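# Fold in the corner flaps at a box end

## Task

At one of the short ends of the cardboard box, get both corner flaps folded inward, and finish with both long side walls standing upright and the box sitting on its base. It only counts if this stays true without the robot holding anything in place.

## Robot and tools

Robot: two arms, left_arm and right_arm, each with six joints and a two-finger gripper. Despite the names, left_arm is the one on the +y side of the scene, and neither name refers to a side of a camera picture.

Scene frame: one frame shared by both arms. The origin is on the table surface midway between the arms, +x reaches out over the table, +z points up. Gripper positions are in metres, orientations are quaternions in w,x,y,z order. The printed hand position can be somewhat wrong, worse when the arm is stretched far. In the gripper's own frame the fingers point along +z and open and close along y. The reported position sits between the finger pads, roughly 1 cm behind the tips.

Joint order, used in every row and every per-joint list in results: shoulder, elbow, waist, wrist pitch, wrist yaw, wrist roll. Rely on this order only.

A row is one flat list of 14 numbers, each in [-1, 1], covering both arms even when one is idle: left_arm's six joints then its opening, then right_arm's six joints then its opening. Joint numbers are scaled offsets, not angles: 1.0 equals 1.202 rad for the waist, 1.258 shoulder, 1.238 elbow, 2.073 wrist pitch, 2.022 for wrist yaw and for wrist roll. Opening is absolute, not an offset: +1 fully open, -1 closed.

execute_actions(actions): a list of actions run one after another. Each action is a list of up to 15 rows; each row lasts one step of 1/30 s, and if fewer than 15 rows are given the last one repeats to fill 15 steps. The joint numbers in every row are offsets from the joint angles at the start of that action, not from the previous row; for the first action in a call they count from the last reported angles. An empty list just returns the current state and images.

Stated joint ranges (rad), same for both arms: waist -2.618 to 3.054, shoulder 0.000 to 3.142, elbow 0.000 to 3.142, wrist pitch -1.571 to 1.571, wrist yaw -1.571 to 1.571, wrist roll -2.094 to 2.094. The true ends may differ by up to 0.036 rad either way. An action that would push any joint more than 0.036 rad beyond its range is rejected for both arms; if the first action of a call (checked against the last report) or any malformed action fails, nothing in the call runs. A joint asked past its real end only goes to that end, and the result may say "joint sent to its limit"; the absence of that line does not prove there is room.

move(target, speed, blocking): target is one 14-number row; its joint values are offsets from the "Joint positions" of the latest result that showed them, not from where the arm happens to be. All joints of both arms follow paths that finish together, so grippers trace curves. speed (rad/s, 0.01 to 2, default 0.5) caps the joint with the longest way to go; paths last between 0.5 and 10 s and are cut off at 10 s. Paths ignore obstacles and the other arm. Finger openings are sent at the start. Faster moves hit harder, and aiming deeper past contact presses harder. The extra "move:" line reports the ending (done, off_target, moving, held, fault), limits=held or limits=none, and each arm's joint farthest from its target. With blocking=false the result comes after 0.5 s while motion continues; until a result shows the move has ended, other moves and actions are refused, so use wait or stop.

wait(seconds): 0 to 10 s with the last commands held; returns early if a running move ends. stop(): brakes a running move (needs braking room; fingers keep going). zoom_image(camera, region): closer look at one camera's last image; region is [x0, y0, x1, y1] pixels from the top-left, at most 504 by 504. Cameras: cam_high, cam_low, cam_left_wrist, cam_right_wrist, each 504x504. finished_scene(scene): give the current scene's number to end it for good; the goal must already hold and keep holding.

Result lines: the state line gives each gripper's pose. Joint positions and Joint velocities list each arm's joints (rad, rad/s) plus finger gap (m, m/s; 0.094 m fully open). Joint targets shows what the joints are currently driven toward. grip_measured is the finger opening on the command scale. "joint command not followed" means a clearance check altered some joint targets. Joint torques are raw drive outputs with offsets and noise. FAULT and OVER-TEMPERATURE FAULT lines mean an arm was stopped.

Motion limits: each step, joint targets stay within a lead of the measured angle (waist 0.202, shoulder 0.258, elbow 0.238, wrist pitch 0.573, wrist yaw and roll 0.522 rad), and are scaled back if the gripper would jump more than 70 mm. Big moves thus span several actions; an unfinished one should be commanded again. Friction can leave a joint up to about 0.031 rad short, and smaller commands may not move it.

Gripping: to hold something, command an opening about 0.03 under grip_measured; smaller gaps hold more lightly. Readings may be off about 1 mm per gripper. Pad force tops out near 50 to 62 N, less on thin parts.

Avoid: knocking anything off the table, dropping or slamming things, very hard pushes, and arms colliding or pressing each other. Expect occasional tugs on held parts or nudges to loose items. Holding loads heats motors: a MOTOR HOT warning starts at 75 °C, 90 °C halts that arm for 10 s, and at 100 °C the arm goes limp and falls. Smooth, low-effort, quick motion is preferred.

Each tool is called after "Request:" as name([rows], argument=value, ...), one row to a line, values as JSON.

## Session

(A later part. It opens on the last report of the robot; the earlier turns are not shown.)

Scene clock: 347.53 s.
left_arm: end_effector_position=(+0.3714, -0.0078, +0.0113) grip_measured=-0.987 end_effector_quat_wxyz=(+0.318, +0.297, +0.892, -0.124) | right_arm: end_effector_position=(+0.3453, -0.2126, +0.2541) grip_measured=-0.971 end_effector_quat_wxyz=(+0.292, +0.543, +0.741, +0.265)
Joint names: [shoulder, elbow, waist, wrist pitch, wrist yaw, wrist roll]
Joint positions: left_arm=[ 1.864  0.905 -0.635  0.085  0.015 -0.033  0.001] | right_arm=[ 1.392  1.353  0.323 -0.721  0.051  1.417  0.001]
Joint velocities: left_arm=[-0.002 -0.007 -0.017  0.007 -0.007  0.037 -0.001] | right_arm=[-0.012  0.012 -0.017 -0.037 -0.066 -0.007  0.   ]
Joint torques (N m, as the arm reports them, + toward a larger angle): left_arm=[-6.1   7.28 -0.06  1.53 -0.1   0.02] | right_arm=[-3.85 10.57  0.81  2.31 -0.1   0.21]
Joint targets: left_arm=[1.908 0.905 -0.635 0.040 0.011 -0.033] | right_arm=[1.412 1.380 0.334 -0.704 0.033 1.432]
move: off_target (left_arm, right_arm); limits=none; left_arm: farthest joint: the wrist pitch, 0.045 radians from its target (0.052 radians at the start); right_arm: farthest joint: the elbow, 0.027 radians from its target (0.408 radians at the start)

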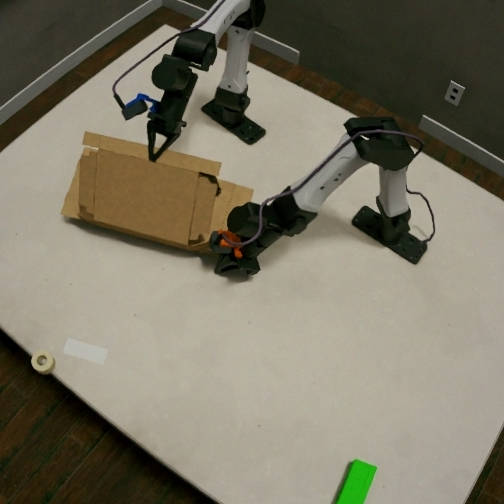

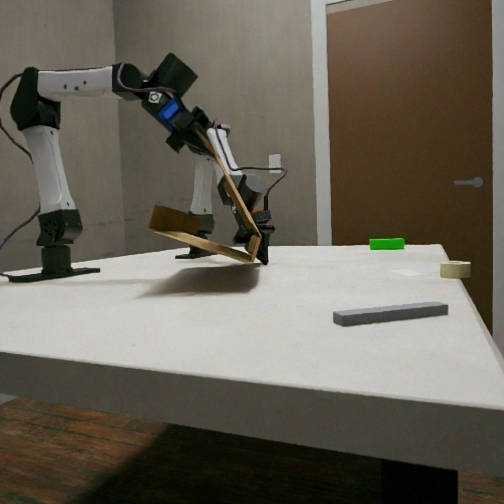

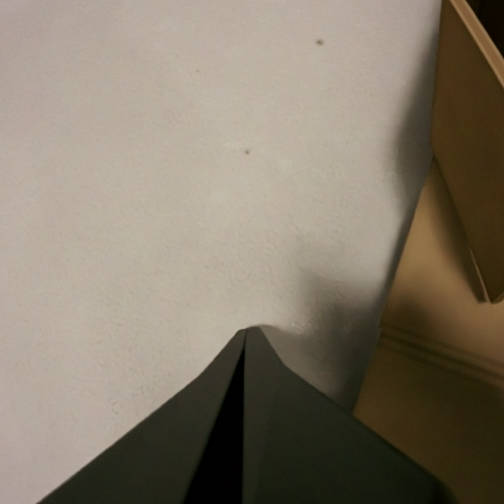

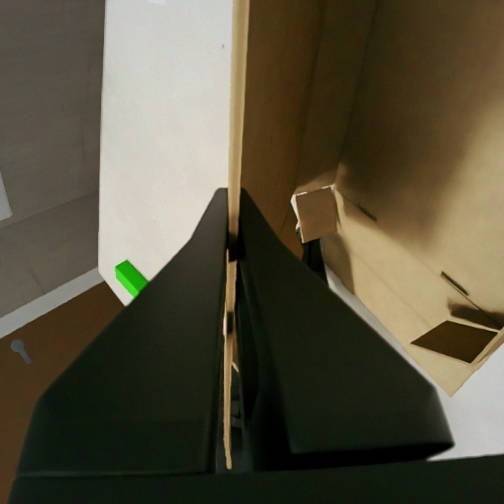

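Request:
move(target=[-0.25,-0.05,0,0,0,0,-1,0,0,0,0,0,0,-1])

Request:
move(target=[0,0,-0.25,-0.1,0,0,-1,0,0,0,0,0,0,-1])

Scene clock: 352.33 s.
left_arm: end_effector_position=(+0.3725, -0.0087, +0.1235) grip_measured=-0.987 end_effector_quat_wxyz=(+0.429, +0.282, +0.842, -0.165) | right_arm: end_effector_position=(+0.3442, -0.2130, +0.2530) grip_measured=-0.971 end_effector_quat_wxyz=(+0.291, +0.544, +0.742, +0.262)
Joint names: [shoulder, elbow, waist, wrist pitch, wrist yaw, wrist roll]
Joint positions: left_arm=[ 1.565  0.865 -0.635  0.085  0.015 -0.033  0.001] | right_arm=[ 1.392  1.353  0.323 -0.728  0.053  1.416  0.001]
Joint velocities: left_arm=[ 0.007  0.012  0.007 -0.007  0.007 -0.051 -0.001] | right_arm=[-0.007 -0.002  0.012  0.007  0.022  0.007  0.001]
Joint torques (N m, as the arm reports them, + toward a larger angle): left_arm=[-8.6   6.67 -0.01  2.44 -0.04  0.03] | right_arm=[-5.12  8.55 -0.21  2.18  0.06  0.08]
Joint targets: left_arm=[1.550 0.843 -0.635 0.085 0.015 -0.033] | right_arm=[1.392 1.353 0.323 -0.722 0.051 1.417]
move: off_target (left_arm); limits=none; left_arm: farthest joint: the elbow, 0.022 radians from its target (0.062 radians at the start); right_arm: farthest joint: the wrist pitch, 0.007 radians from its target (0.001 radians at the start)

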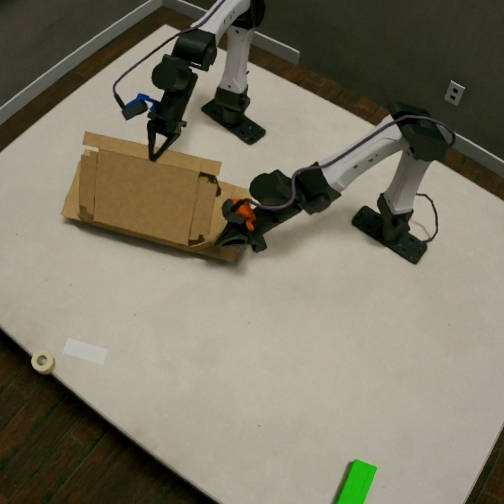

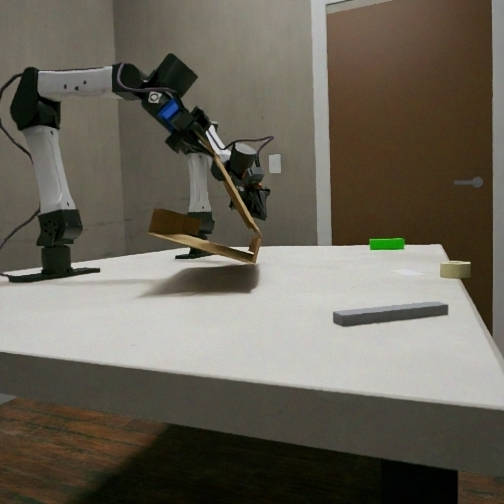

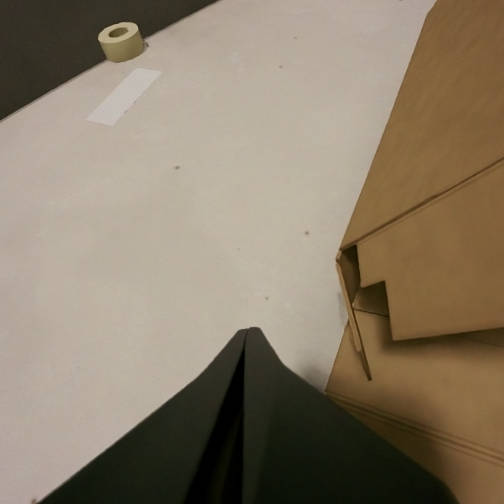

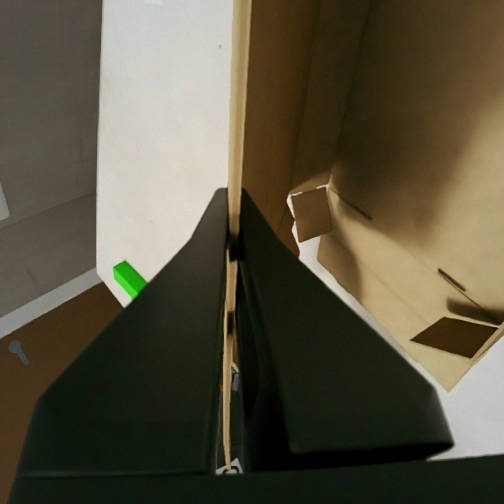

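Scene clock: 353.63 s.
left_arm: end_effector_position=(+0.2584, -0.0715, +0.0869) grip_measured=-0.987 end_effector_quat_wxyz=(+0.322, +0.420, +0.829, -0.183) | right_arm: end_effector_position=(+0.3442, -0.2130, +0.2530) grip_measured=-0.971 end_effector_quat_wxyz=(+0.291, +0.544, +0.742, +0.262)
Joint names: [shoulder, elbow, waist, wrist pitch, wrist yaw, wrist roll]
Joint positions: left_arm=[ 1.565  0.865 -0.931 -0.113  0.014 -0.033  0.001] | right_arm=[ 1.392  1.353  0.323 -0.728  0.053  1.416  0.001]
Joint velocities: left_arm=[ 0.012  0.007 -0.007 -0.051  0.066 -0.007 -0.   ] | right_arm=[-0.012 -0.012 -0.007 -0.081  0.022 -0.007 -0.001]
Joint torques (N m, as the arm reports them, + toward a larger angle): left_arm=[-7.29  8.33 -0.49  2.05 -0.05  0.01] | right_arm=[-5.1   8.52 -0.19  2.11  0.08  0.07]
Joint targets: left_arm=[1.565 0.865 -0.936 -0.123 0.015 -0.033] | right_arm=[1.392 1.353 0.323 -0.728 0.053 1.416]
move: done; limits=none; left_arm: farthest joint: the wrist pitch, 0.010 radians from its target (0.207 radians at the start); right_arm: farthest joint: the waist, 0.000 radians from its target (0.000 radians at the start)

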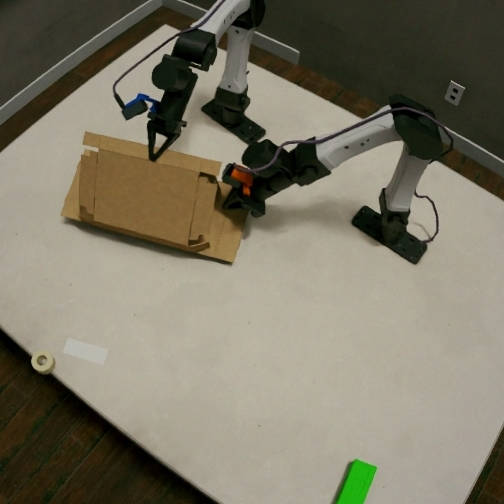

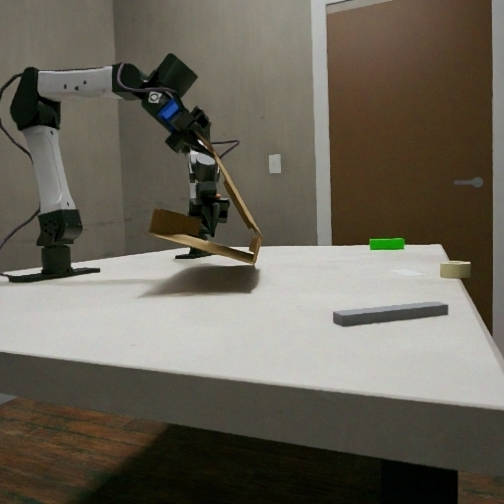

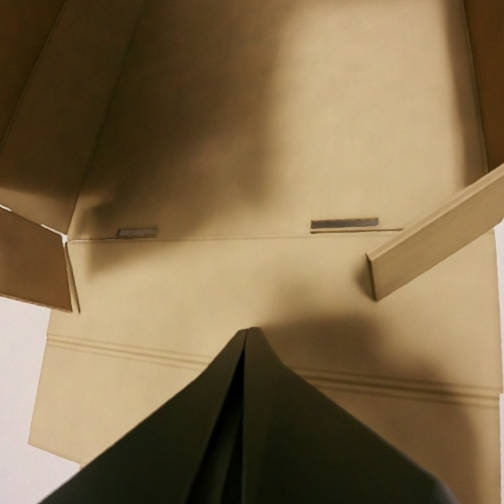

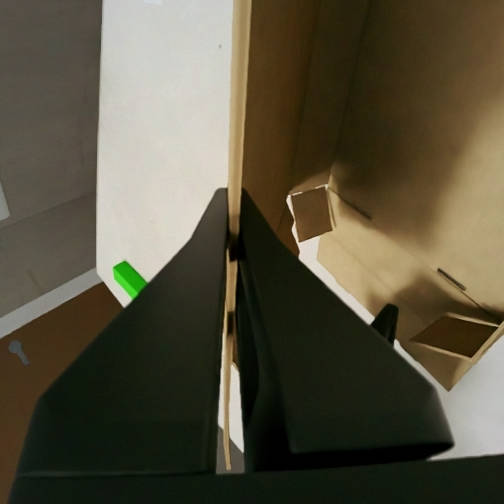

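Move forward into base then down.

Request:
move(target=[0.35,0.37,0,0,0,0,-1,0,0,0,0,0,0,-1], speed=0.3)

Request:
move(target=[0.13,0,0,0,0,0,-1,0,0,0,0,0,0,-1], speed=0.2)

Scene clock: 360.43 s.
left_arm: end_effector_position=(+0.3211, -0.1621, +0.0710) grip_measured=-0.987 end_effector_quat_wxyz=(+0.327, +0.419, +0.827, -0.185) | right_arm: end_effector_position=(+0.3495, -0.2282, +0.2574) grip_measured=-0.971 end_effector_quat_wxyz=(+0.319, +0.557, +0.726, +0.246)
Joint names: [shoulder, elbow, waist, wrist pitch, wrist yaw, wrist roll]
Joint positions: left_arm=[ 1.979  1.295 -0.931 -0.117  0.014 -0.033  0.001] | right_arm=[ 1.392  1.353  0.312 -0.707  0.118  1.421  0.001]
Joint velocities: left_arm=[-0.002  0.002  0.012  0.037 -0.037 -0.037 -0.001] | right_arm=[ 0.002  0.007 -0.012  0.022  0.022  0.007 -0.002]
Joint torques (N m, as the arm reports them, + toward a larger angle): left_arm=[-9.09 10.94  0.04  2.24 -0.04  0.02] | right_arm=[-5.15  8.55  0.93  1.91 -0.58  0.02]
Joint targets: left_arm=[2.005 1.323 -0.931 -0.112 0.014 -0.033] | right_arm=[1.392 1.353 0.323 -0.728 0.053 1.416]
move: off_target (left_arm, right_arm); limits=none; left_arm: farthest joint: the elbow, 0.029 radians from its target (0.458 radians at the start); right_arm: farthest joint: the wrist yaw, 0.065 radians from its target (0.000 radians at the start)

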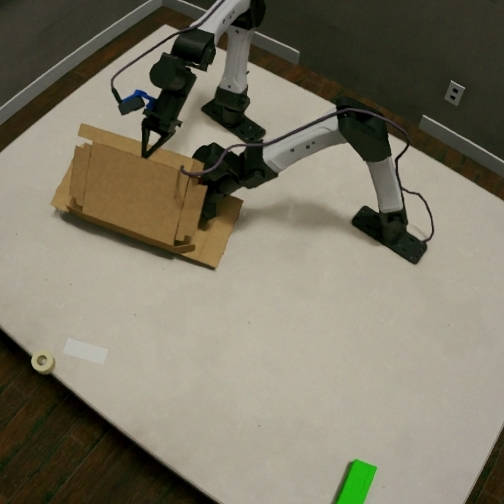

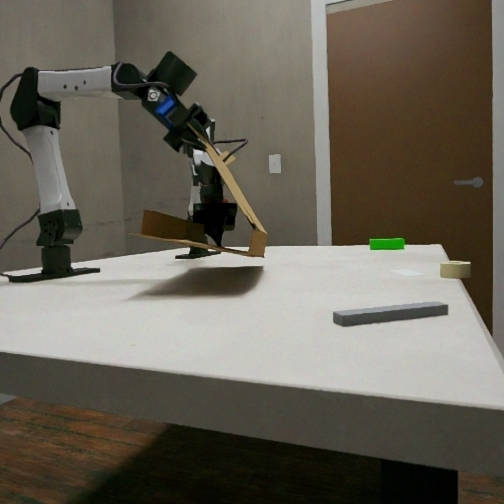

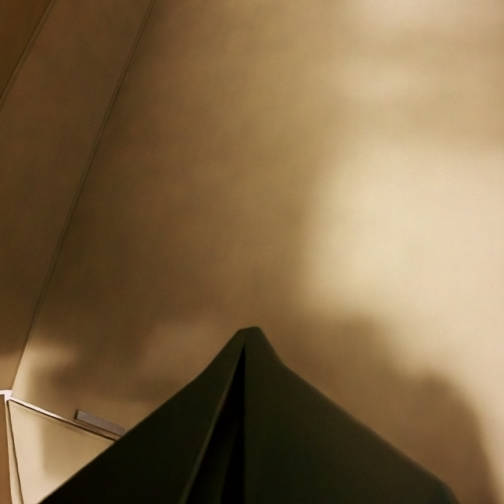

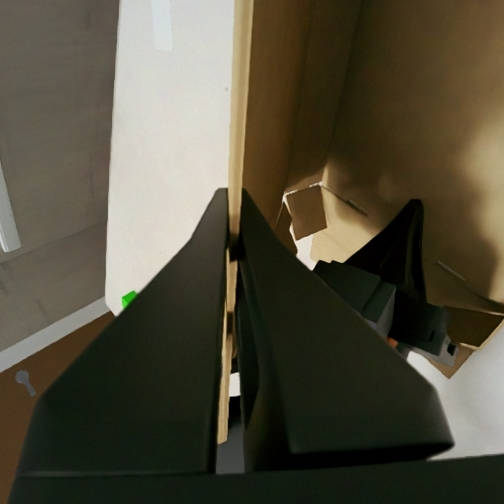

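Scene clock: 361.53 s.
left_arm: end_effector_position=(+0.3219, -0.1671, +0.0290) grip_measured=-0.987 end_effector_quat_wxyz=(+0.309, +0.424, +0.832, -0.177) | right_arm: end_effector_position=(+0.3465, -0.2313, +0.2516) grip_measured=-0.971 end_effector_quat_wxyz=(+0.315, +0.563, +0.728, +0.233)
Joint names: [shoulder, elbow, waist, wrist pitch, wrist yaw, wrist roll]
Joint positions: left_arm=[ 2.082  1.295 -0.935 -0.055  0.014 -0.033  0.001] | right_arm=[ 1.397  1.353  0.311 -0.73   0.133  1.424  0.001]
Joint velocities: left_arm=[-0.007 -0.002  0.007 -0.051  0.022 -0.022 -0.001] | right_arm=[ 0.007  0.012  0.002 -0.022 -0.037  0.007 -0.001]
Joint torques (N m, as the arm reports them, + toward a larger angle): left_arm=[-7.37  7.93  0.44  1.41 -0.04  0.03] | right_arm=[-5.44  8.54 -0.17  2.34 -0.03  0.04]
Joint targets: left_arm=[2.142 1.295 -0.931 -0.117 0.014 -0.033] | right_arm=[1.392 1.353 0.312 -0.707 0.118 1.421]
move: off_target (left_arm, right_arm); limits=none; left_arm: farthest joint: the wrist pitch, 0.062 radians from its target (0.000 radians at the start); right_arm: farthest joint: the wrist pitch, 0.023 radians from its target (0.000 radians at the start)

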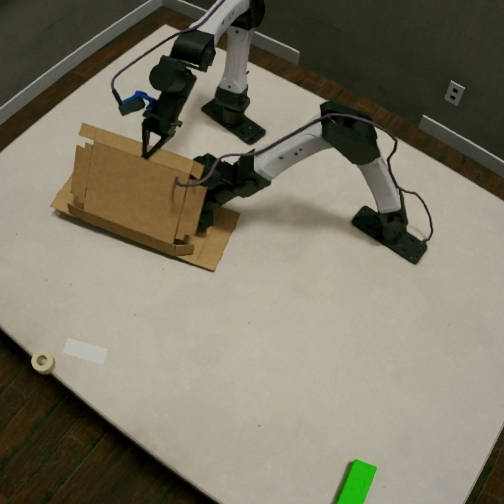

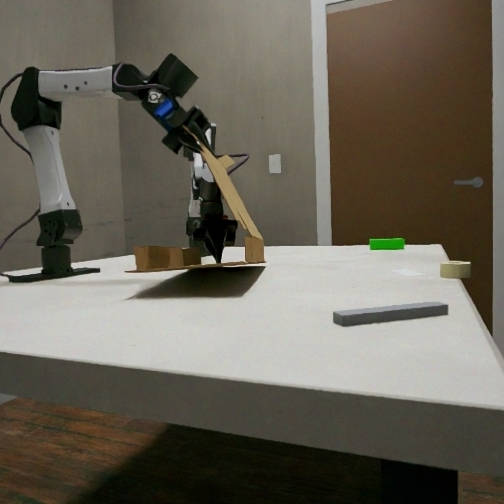

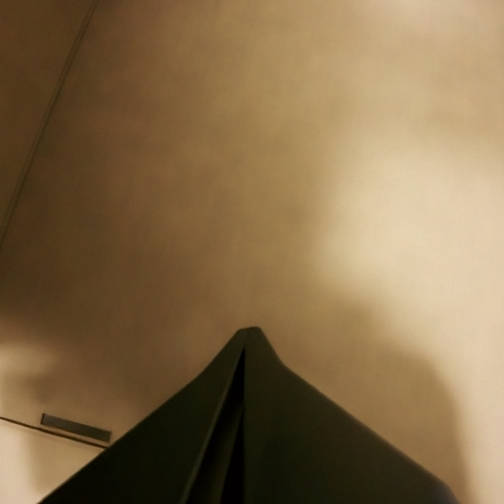

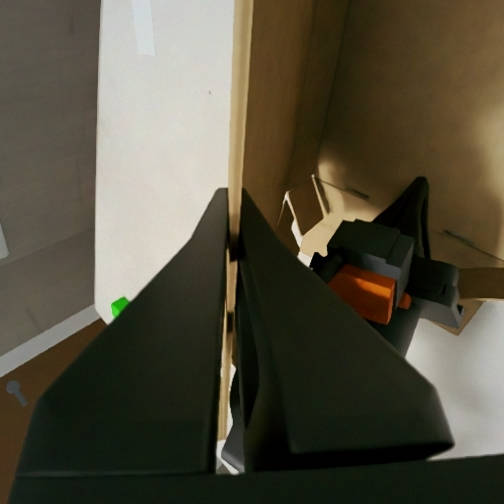

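Now push lid forward with right while pinning.

Request:
move(target=[0.07,0,0,-0.03,0,0,-1,0.25,0.27,0.06,-0.05,0,0,-1], speed=0.2)

Scene clock: 367.77 s.
left_arm: end_effector_position=(+0.3244, -0.1648, +0.0180) grip_measured=-0.987 end_effector_quat_wxyz=(+0.308, +0.422, +0.836, -0.164) | right_arm: end_effector_position=(+0.3945, -0.2064, +0.2436) grip_measured=-0.971 end_effector_quat_wxyz=(+0.284, +0.553, +0.760, +0.188)
Joint names: [shoulder, elbow, waist, wrist pitch, wrist yaw, wrist roll]
Joint positions: left_arm=[ 2.107  1.295 -0.936 -0.046 -0.009 -0.033  0.001] | right_arm=[ 1.678  1.665  0.36  -0.879  0.163  1.411  0.001]
Joint velocities: left_arm=[-0.007  0.007 -0.022 -0.007 -0.007  0.007 -0.   ] | right_arm=[ 0.022 -0.002  0.002 -0.037 -0.007 -0.037 -0.   ]
Joint torques (N m, as the arm reports them, + toward a larger angle): left_arm=[-7.2   7.9   0.15  1.24  0.14  0.  ] | right_arm=[-5.3   9.91  1.95  2.39 -0.17  0.18]
Joint targets: left_arm=[2.170 1.295 -0.935 -0.117 0.014 -0.033] | right_arm=[1.712 1.687 0.383 -0.834 0.133 1.423]
move: off_target (left_arm, right_arm); limits=none; left_arm: farthest joint: the wrist pitch, 0.072 radians from its target (0.062 radians at the start); right_arm: farthest joint: the wrist pitch, 0.045 radians from its target (0.103 radians at the start)

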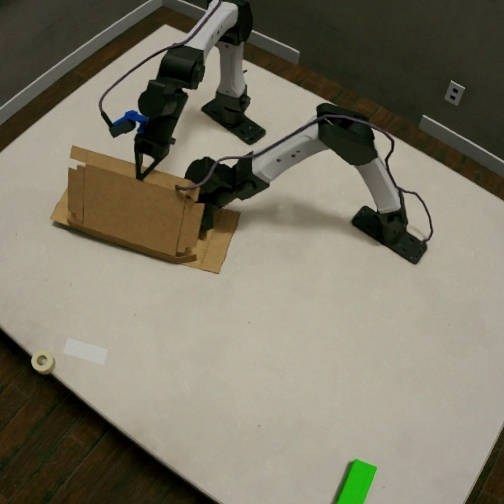

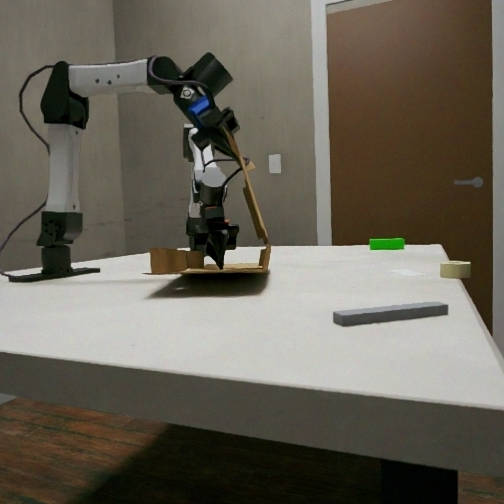

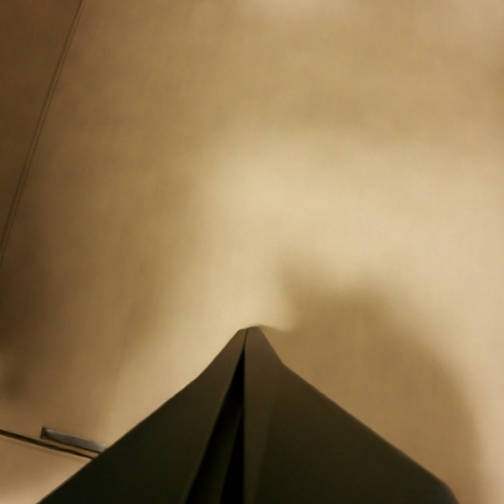

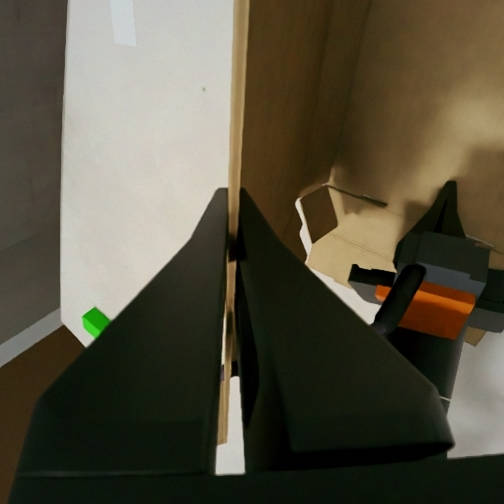

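Request:
move(target=[-0.5,-0.42,0,0,0,0,-1,0.03,0,0,0,0,0,-1], speed=0.4)

Scene clock: 379.33 s.
left_arm: end_effector_position=(+0.2565, -0.0648, +0.0968) grip_measured=-0.987 end_effector_quat_wxyz=(+0.353, +0.412, +0.818, -0.188) | right_arm: end_effector_position=(+0.3936, -0.2062, +0.2428) grip_measured=-0.971 end_effector_quat_wxyz=(+0.282, +0.552, +0.762, +0.187)
Joint names: [shoulder, elbow, waist, wrist pitch, wrist yaw, wrist roll]
Joint positions: left_arm=[ 1.498  0.794 -0.936 -0.043 -0.012 -0.033  0.001] | right_arm=[ 1.678  1.665  0.36  -0.884  0.16   1.409  0.001]
Joint velocities: left_arm=[-0.007  0.012 -0.012 -0.051  0.051 -0.095  0.   ] | right_arm=[ 0.012 -0.002  0.007  0.007  0.051  0.037 -0.   ]
Joint torques (N m, as the arm reports them, + toward a larger angle): left_arm=[-8.29  6.79  0.06  2.25 -0.03  0.02] | right_arm=[-5.09  8.33 -0.22  1.96  0.17  0.08]
Joint targets: left_arm=[1.478 0.775 -0.936 -0.046 -0.009 -0.033] | right_arm=[1.715 1.665 0.360 -0.879 0.163 1.411]
move: off_target (right_arm); limits=none; left_arm: farthest joint: the shoulder, 0.020 radians from its target (0.629 radians at the start); right_arm: farthest joint: the shoulder, 0.038 radians from its target (0.038 radians at the start)

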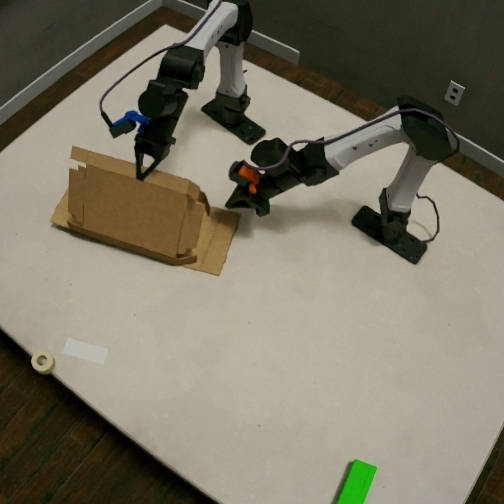

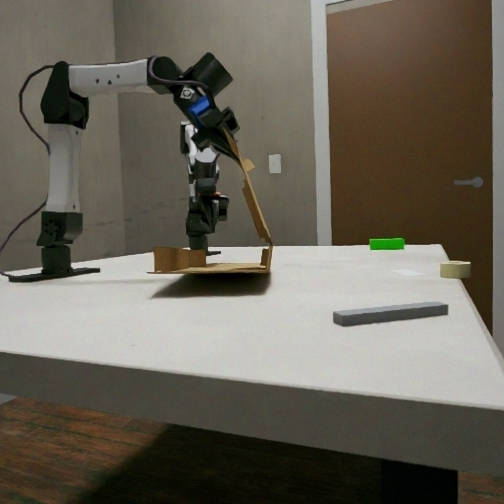

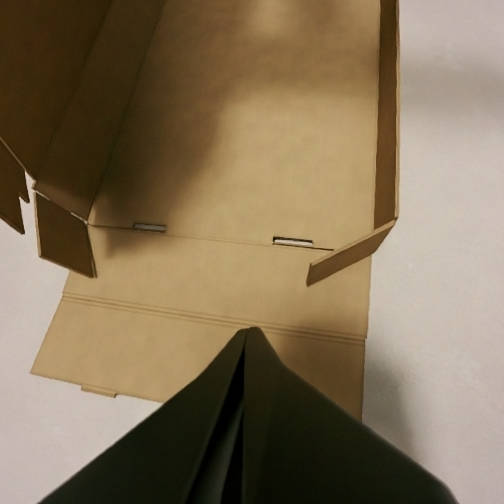

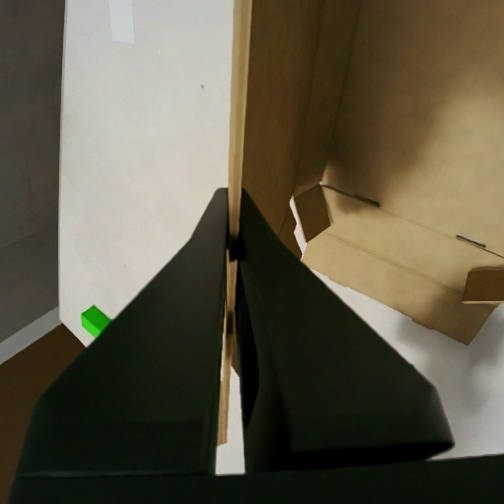

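Request:
move(target=[0.14,0.03,-0.095,0,0,0,-1,0.03,0,0,0,0,0,-1], speed=0.3)

Request:
move(target=[0.25,0.28,0,0,0,0,-1,0.03,0,0,0,0,0,-1], speed=0.3)

Scene clock: 385.67 s.
left_arm: end_effector_position=(+0.2184, -0.0848, +0.0406) grip_measured=-0.987 end_effector_quat_wxyz=(+0.286, +0.469, +0.818, -0.171) | right_arm: end_effector_position=(+0.3936, -0.2062, +0.2428) grip_measured=-0.971 end_effector_quat_wxyz=(+0.282, +0.552, +0.762, +0.187)
Joint names: [shoulder, elbow, waist, wrist pitch, wrist yaw, wrist roll]
Joint positions: left_arm=[ 1.657  0.807 -1.042 -0.042 -0.012 -0.033  0.001] | right_arm=[ 1.678  1.665  0.36  -0.884  0.16   1.409  0.001]
Joint velocities: left_arm=[-0.002  0.007 -0.007 -0.051 -0.007  0.007  0.001] | right_arm=[ 0.002 -0.007 -0.017 -0.037 -0.037  0.007  0.001]
Joint torques (N m, as the arm reports them, + toward a larger angle): left_arm=[-6.35  9.65 -0.79  2.   -0.05  0.  ] | right_arm=[-5.08  8.34 -0.2   1.91  0.14  0.07]
Joint targets: left_arm=[1.674 0.831 -1.050 -0.043 -0.012 -0.033] | right_arm=[1.715 1.665 0.360 -0.884 0.160 1.409]
move: off_target (left_arm, right_arm); limits=none; left_arm: farthest joint: the elbow, 0.024 radians from its target (0.037 radians at the start); right_arm: farthest joint: the shoulder, 0.038 radians from its target (0.038 radians at the start)

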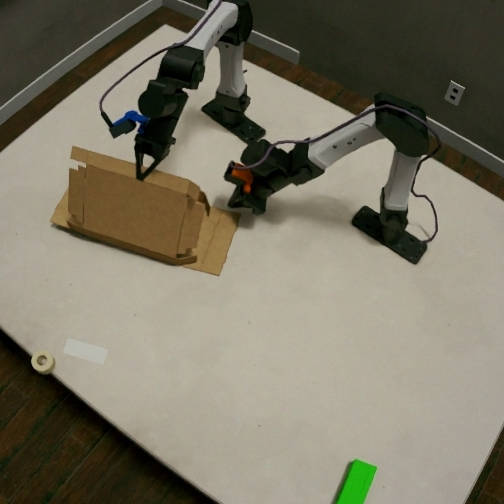

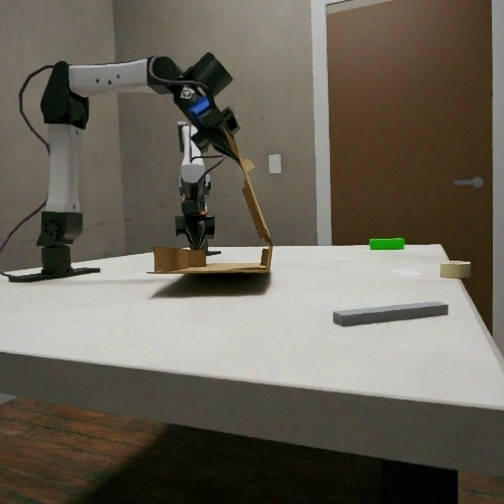

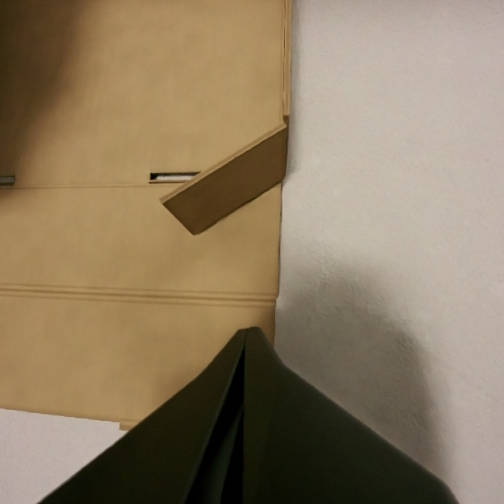

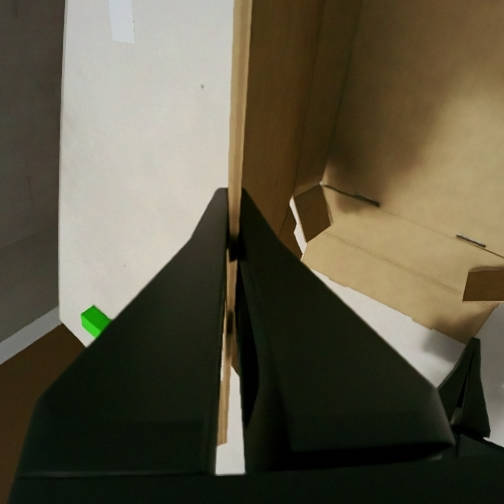

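Scene clock: 387.20 s.
left_arm: end_effector_position=(+0.2541, -0.1518, +0.0238) grip_measured=-0.987 end_effector_quat_wxyz=(+0.279, +0.470, +0.820, -0.168) | right_arm: end_effector_position=(+0.4004, -0.2096, +0.2488) grip_measured=-0.971 end_effector_quat_wxyz=(+0.304, +0.546, +0.758, +0.187)
Joint names: [shoulder, elbow, waist, wrist pitch, wrist yaw, wrist roll]
Joint positions: left_arm=[ 1.955  1.123 -1.042 -0.075 -0.01  -0.033  0.001] | right_arm=[ 1.678  1.665  0.36  -0.849  0.188  1.389  0.001]
Joint velocities: left_arm=[-0.002 -0.002 -0.007 -0.066  0.022  0.007 -0.001] | right_arm=[-0.002 -0.007 -0.012 -0.051 -0.007 -0.037  0.   ]
Joint torques (N m, as the arm reports them, + toward a larger angle): left_arm=[-9.24 10.48 -0.03  2.39 -0.09  0.02] | right_arm=[-5.12  8.35 -0.21  1.6  -0.13  0.26]
Joint targets: left_arm=[1.972 1.154 -1.042 -0.042 -0.012 -0.033] | right_arm=[1.715 1.665 0.360 -0.883 0.160 1.409]
move: off_target (left_arm, right_arm); limits=none; left_arm: farthest joint: the wrist pitch, 0.033 radians from its target (0.000 radians at the start); right_arm: farthest joint: the shoulder, 0.038 radians from its target (0.038 radians at the start)

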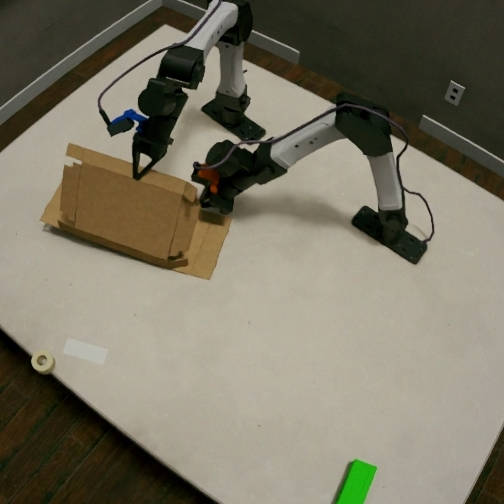

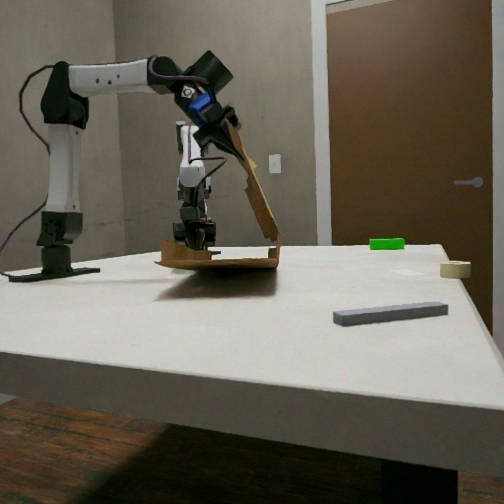

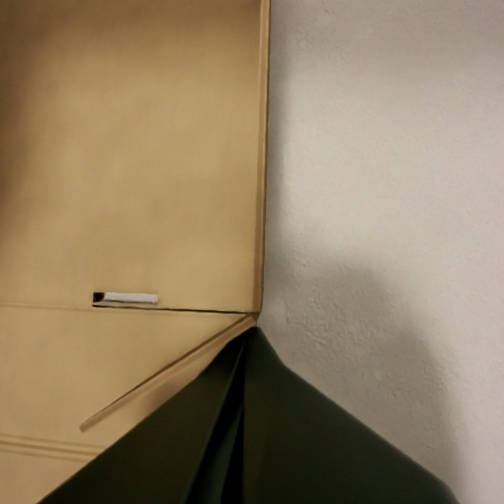

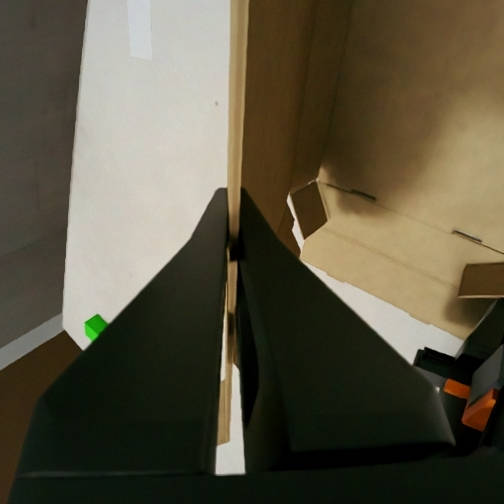

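At hinge. Back off, shift left, push.

Request:
move(target=[-0.2,-0.2,0,0.02,0,0,-1,0.03,0,0,0,0,0,-1])

Request:
move(target=[0,0,0.07,0,0,0,-1,0.03,0,0,0,0,0,-1])

Scene clock: 391.23 s.
left_arm: end_effector_position=(+0.2292, -0.1057, +0.0455) grip_measured=-0.987 end_effector_quat_wxyz=(+0.292, +0.468, +0.816, -0.176) | right_arm: end_effector_position=(+0.4026, -0.2096, +0.2474) grip_measured=-0.971 end_effector_quat_wxyz=(+0.306, +0.546, +0.758, +0.186)
Joint names: [shoulder, elbow, waist, wrist pitch, wrist yaw, wrist roll]
Joint positions: left_arm=[ 1.724  0.894 -1.042 -0.046 -0.009 -0.033  0.001] | right_arm=[ 1.684  1.665  0.36  -0.841  0.191  1.388  0.001]
Joint velocities: left_arm=[-0.007 -0.012 -0.007 -0.022  0.007  0.007 -0.001] | right_arm=[-0.007 -0.007 -0.012  0.007  0.022  0.007  0.   ]
Joint torques (N m, as the arm reports them, + toward a larger angle): left_arm=[-9.75  6.18  0.02  2.19 -0.05  0.01] | right_arm=[-5.48  8.4  -0.19  1.87  0.12  0.08]
Joint targets: left_arm=[1.704 0.875 -1.042 -0.033 -0.010 -0.033] | right_arm=[1.715 1.665 0.360 -0.849 0.188 1.389]
move: off_target (right_arm); limits=none; left_arm: farthest joint: the shoulder, 0.020 radians from its target (0.252 radians at the start); right_arm: farthest joint: the shoulder, 0.032 radians from its target (0.038 radians at the start)

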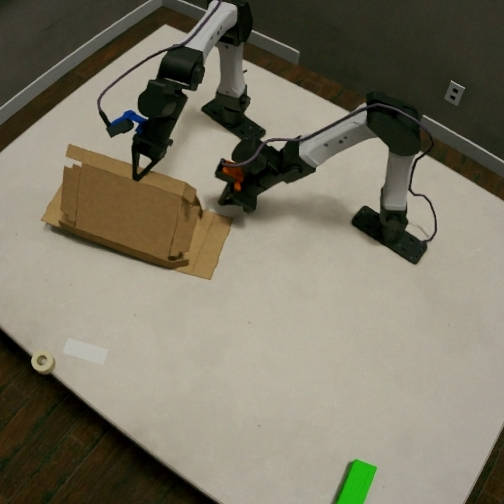

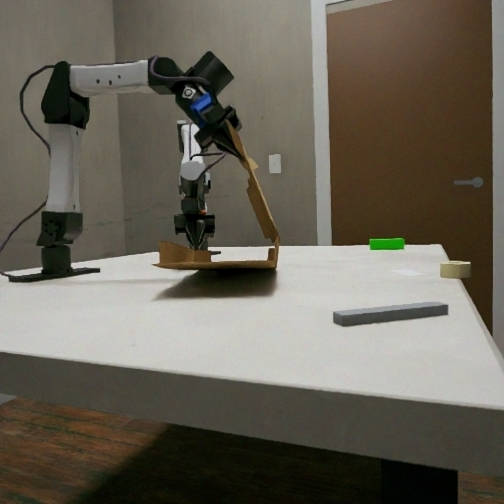

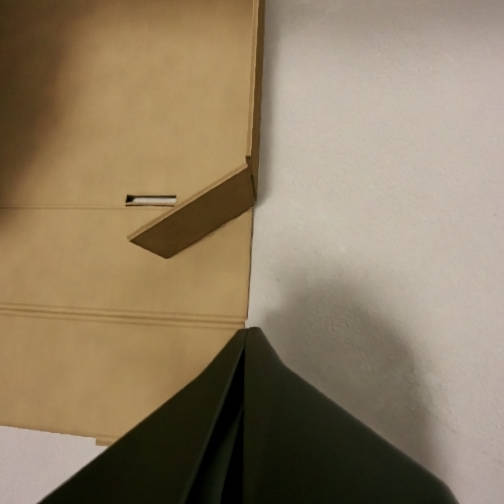

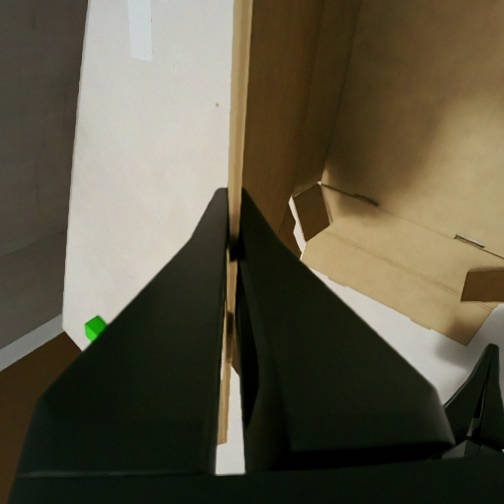

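Scene clock: 391.97 s.
left_arm: end_effector_position=(+0.2574, -0.0890, +0.0455) grip_measured=-0.987 end_effector_quat_wxyz=(+0.298, +0.436, +0.833, -0.165) | right_arm: end_effector_position=(+0.4028, -0.2096, +0.2476) grip_measured=-0.971 end_effector_quat_wxyz=(+0.306, +0.546, +0.758, +0.187)
Joint names: [shoulder, elbow, waist, wrist pitch, wrist yaw, wrist roll]
Joint positions: left_arm=[ 1.724  0.894 -0.965 -0.046 -0.009 -0.033  0.001] | right_arm=[ 1.684  1.665  0.36  -0.841  0.191  1.388  0.001]
Joint velocities: left_arm=[-0.017 -0.002  0.007  0.051 -0.095 -0.051 -0.001] | right_arm=[-0.022  0.012  0.017 -0.081 -0.007 -0.066 -0.001]
Joint torques (N m, as the arm reports them, + toward a larger angle): left_arm=[-8.29  7.79  0.64  2.1  -0.06  0.01] | right_arm=[-5.17  8.37 -0.21  1.95  0.16  0.06]
Joint targets: left_arm=[1.724 0.894 -0.958 -0.046 -0.009 -0.033] | right_arm=[1.721 1.665 0.360 -0.841 0.191 1.388]
move: off_target (right_arm); limits=none; left_arm: farthest joint: the waist, 0.008 radians from its target (0.084 radians at the start); right_arm: farthest joint: the shoulder, 0.038 radians from its target (0.038 radians at the start)

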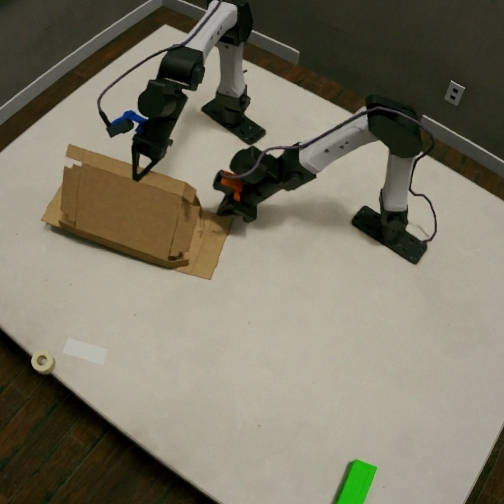

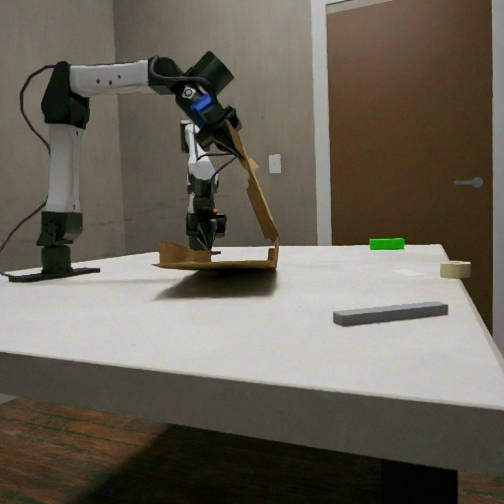

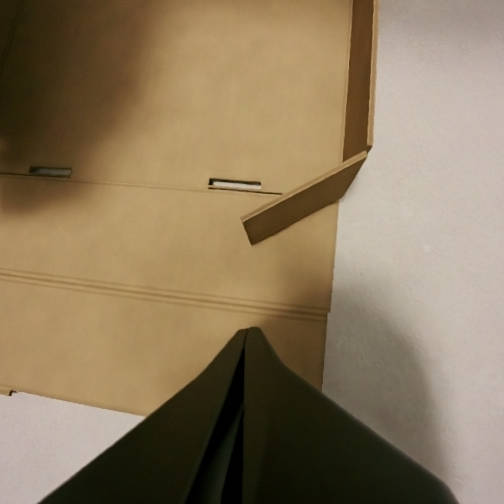

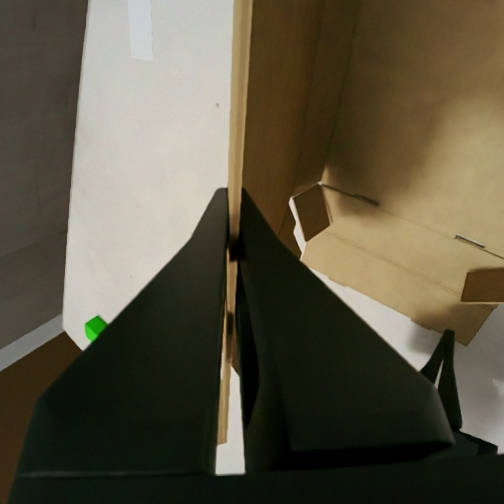

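Open fingers slightly for a wider pusher.

Request:
move(target=[0.27,0.3,-0.02,0,0,0,-0.5,0.03,0,0,0,0,0,-1], speed=0.25)

Scene clock: 396.10 s.
left_arm: end_effector_position=(+0.2942, -0.1590, +0.0215) grip_measured=-0.501 end_effector_quat_wxyz=(+0.289, +0.443, +0.833, -0.162) | right_arm: end_effector_position=(+0.4111, -0.2184, +0.2560) grip_measured=-0.971 end_effector_quat_wxyz=(+0.340, +0.535, +0.753, +0.176)
Joint names: [shoulder, elbow, waist, wrist pitch, wrist yaw, wrist roll]
Joint positions: left_arm=[ 2.041  1.234 -0.979 -0.088 -0.009 -0.033  0.023] | right_arm=[ 1.684  1.665  0.357 -0.797  0.243  1.346  0.001]
Joint velocities: left_arm=[-0.002  0.007 -0.017 -0.007 -0.139  0.022 -0.   ] | right_arm=[ 0.012 -0.027 -0.002 -0.051 -0.037 -0.051 -0.   ]
Joint torques (N m, as the arm reports them, + toward a larger angle): left_arm=[-9.59 10.66 -1.01  2.56 -0.07  0.01] | right_arm=[-5.2   8.44  0.11  1.55 -0.39  0.46]
Joint targets: left_arm=[2.064 1.266 -0.990 -0.046 -0.009 -0.033] | right_arm=[1.721 1.665 0.360 -0.840 0.191 1.388]
move: off_target (left_arm, right_arm); limits=none; left_arm: farthest joint: the wrist pitch, 0.042 radians from its target (0.000 radians at the start); right_arm: farthest joint: the wrist yaw, 0.052 radians from its target (0.000 radians at the start)

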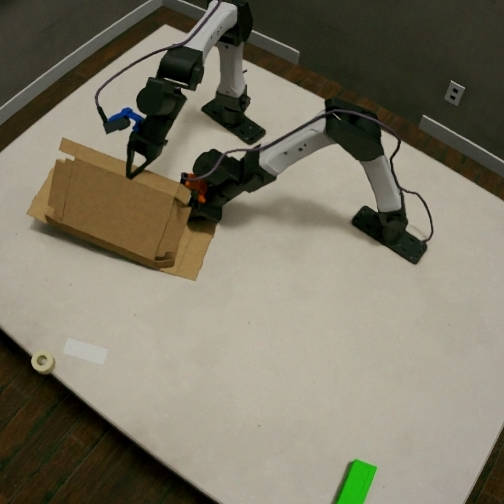

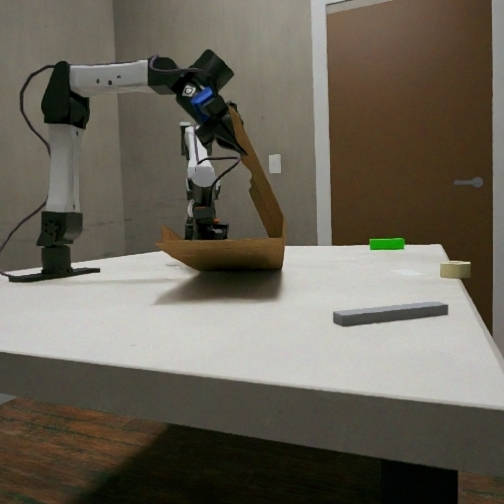

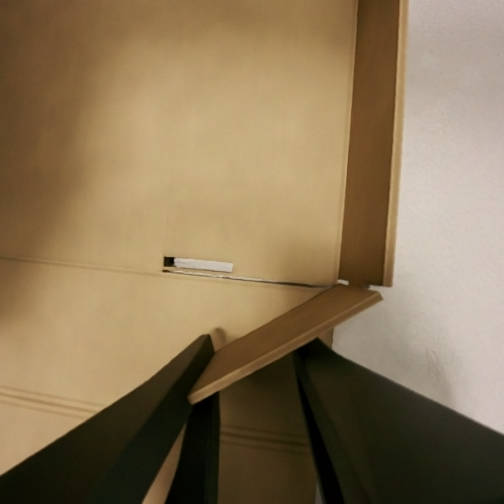

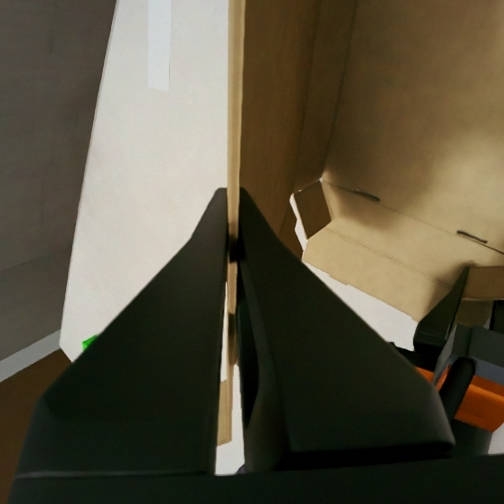

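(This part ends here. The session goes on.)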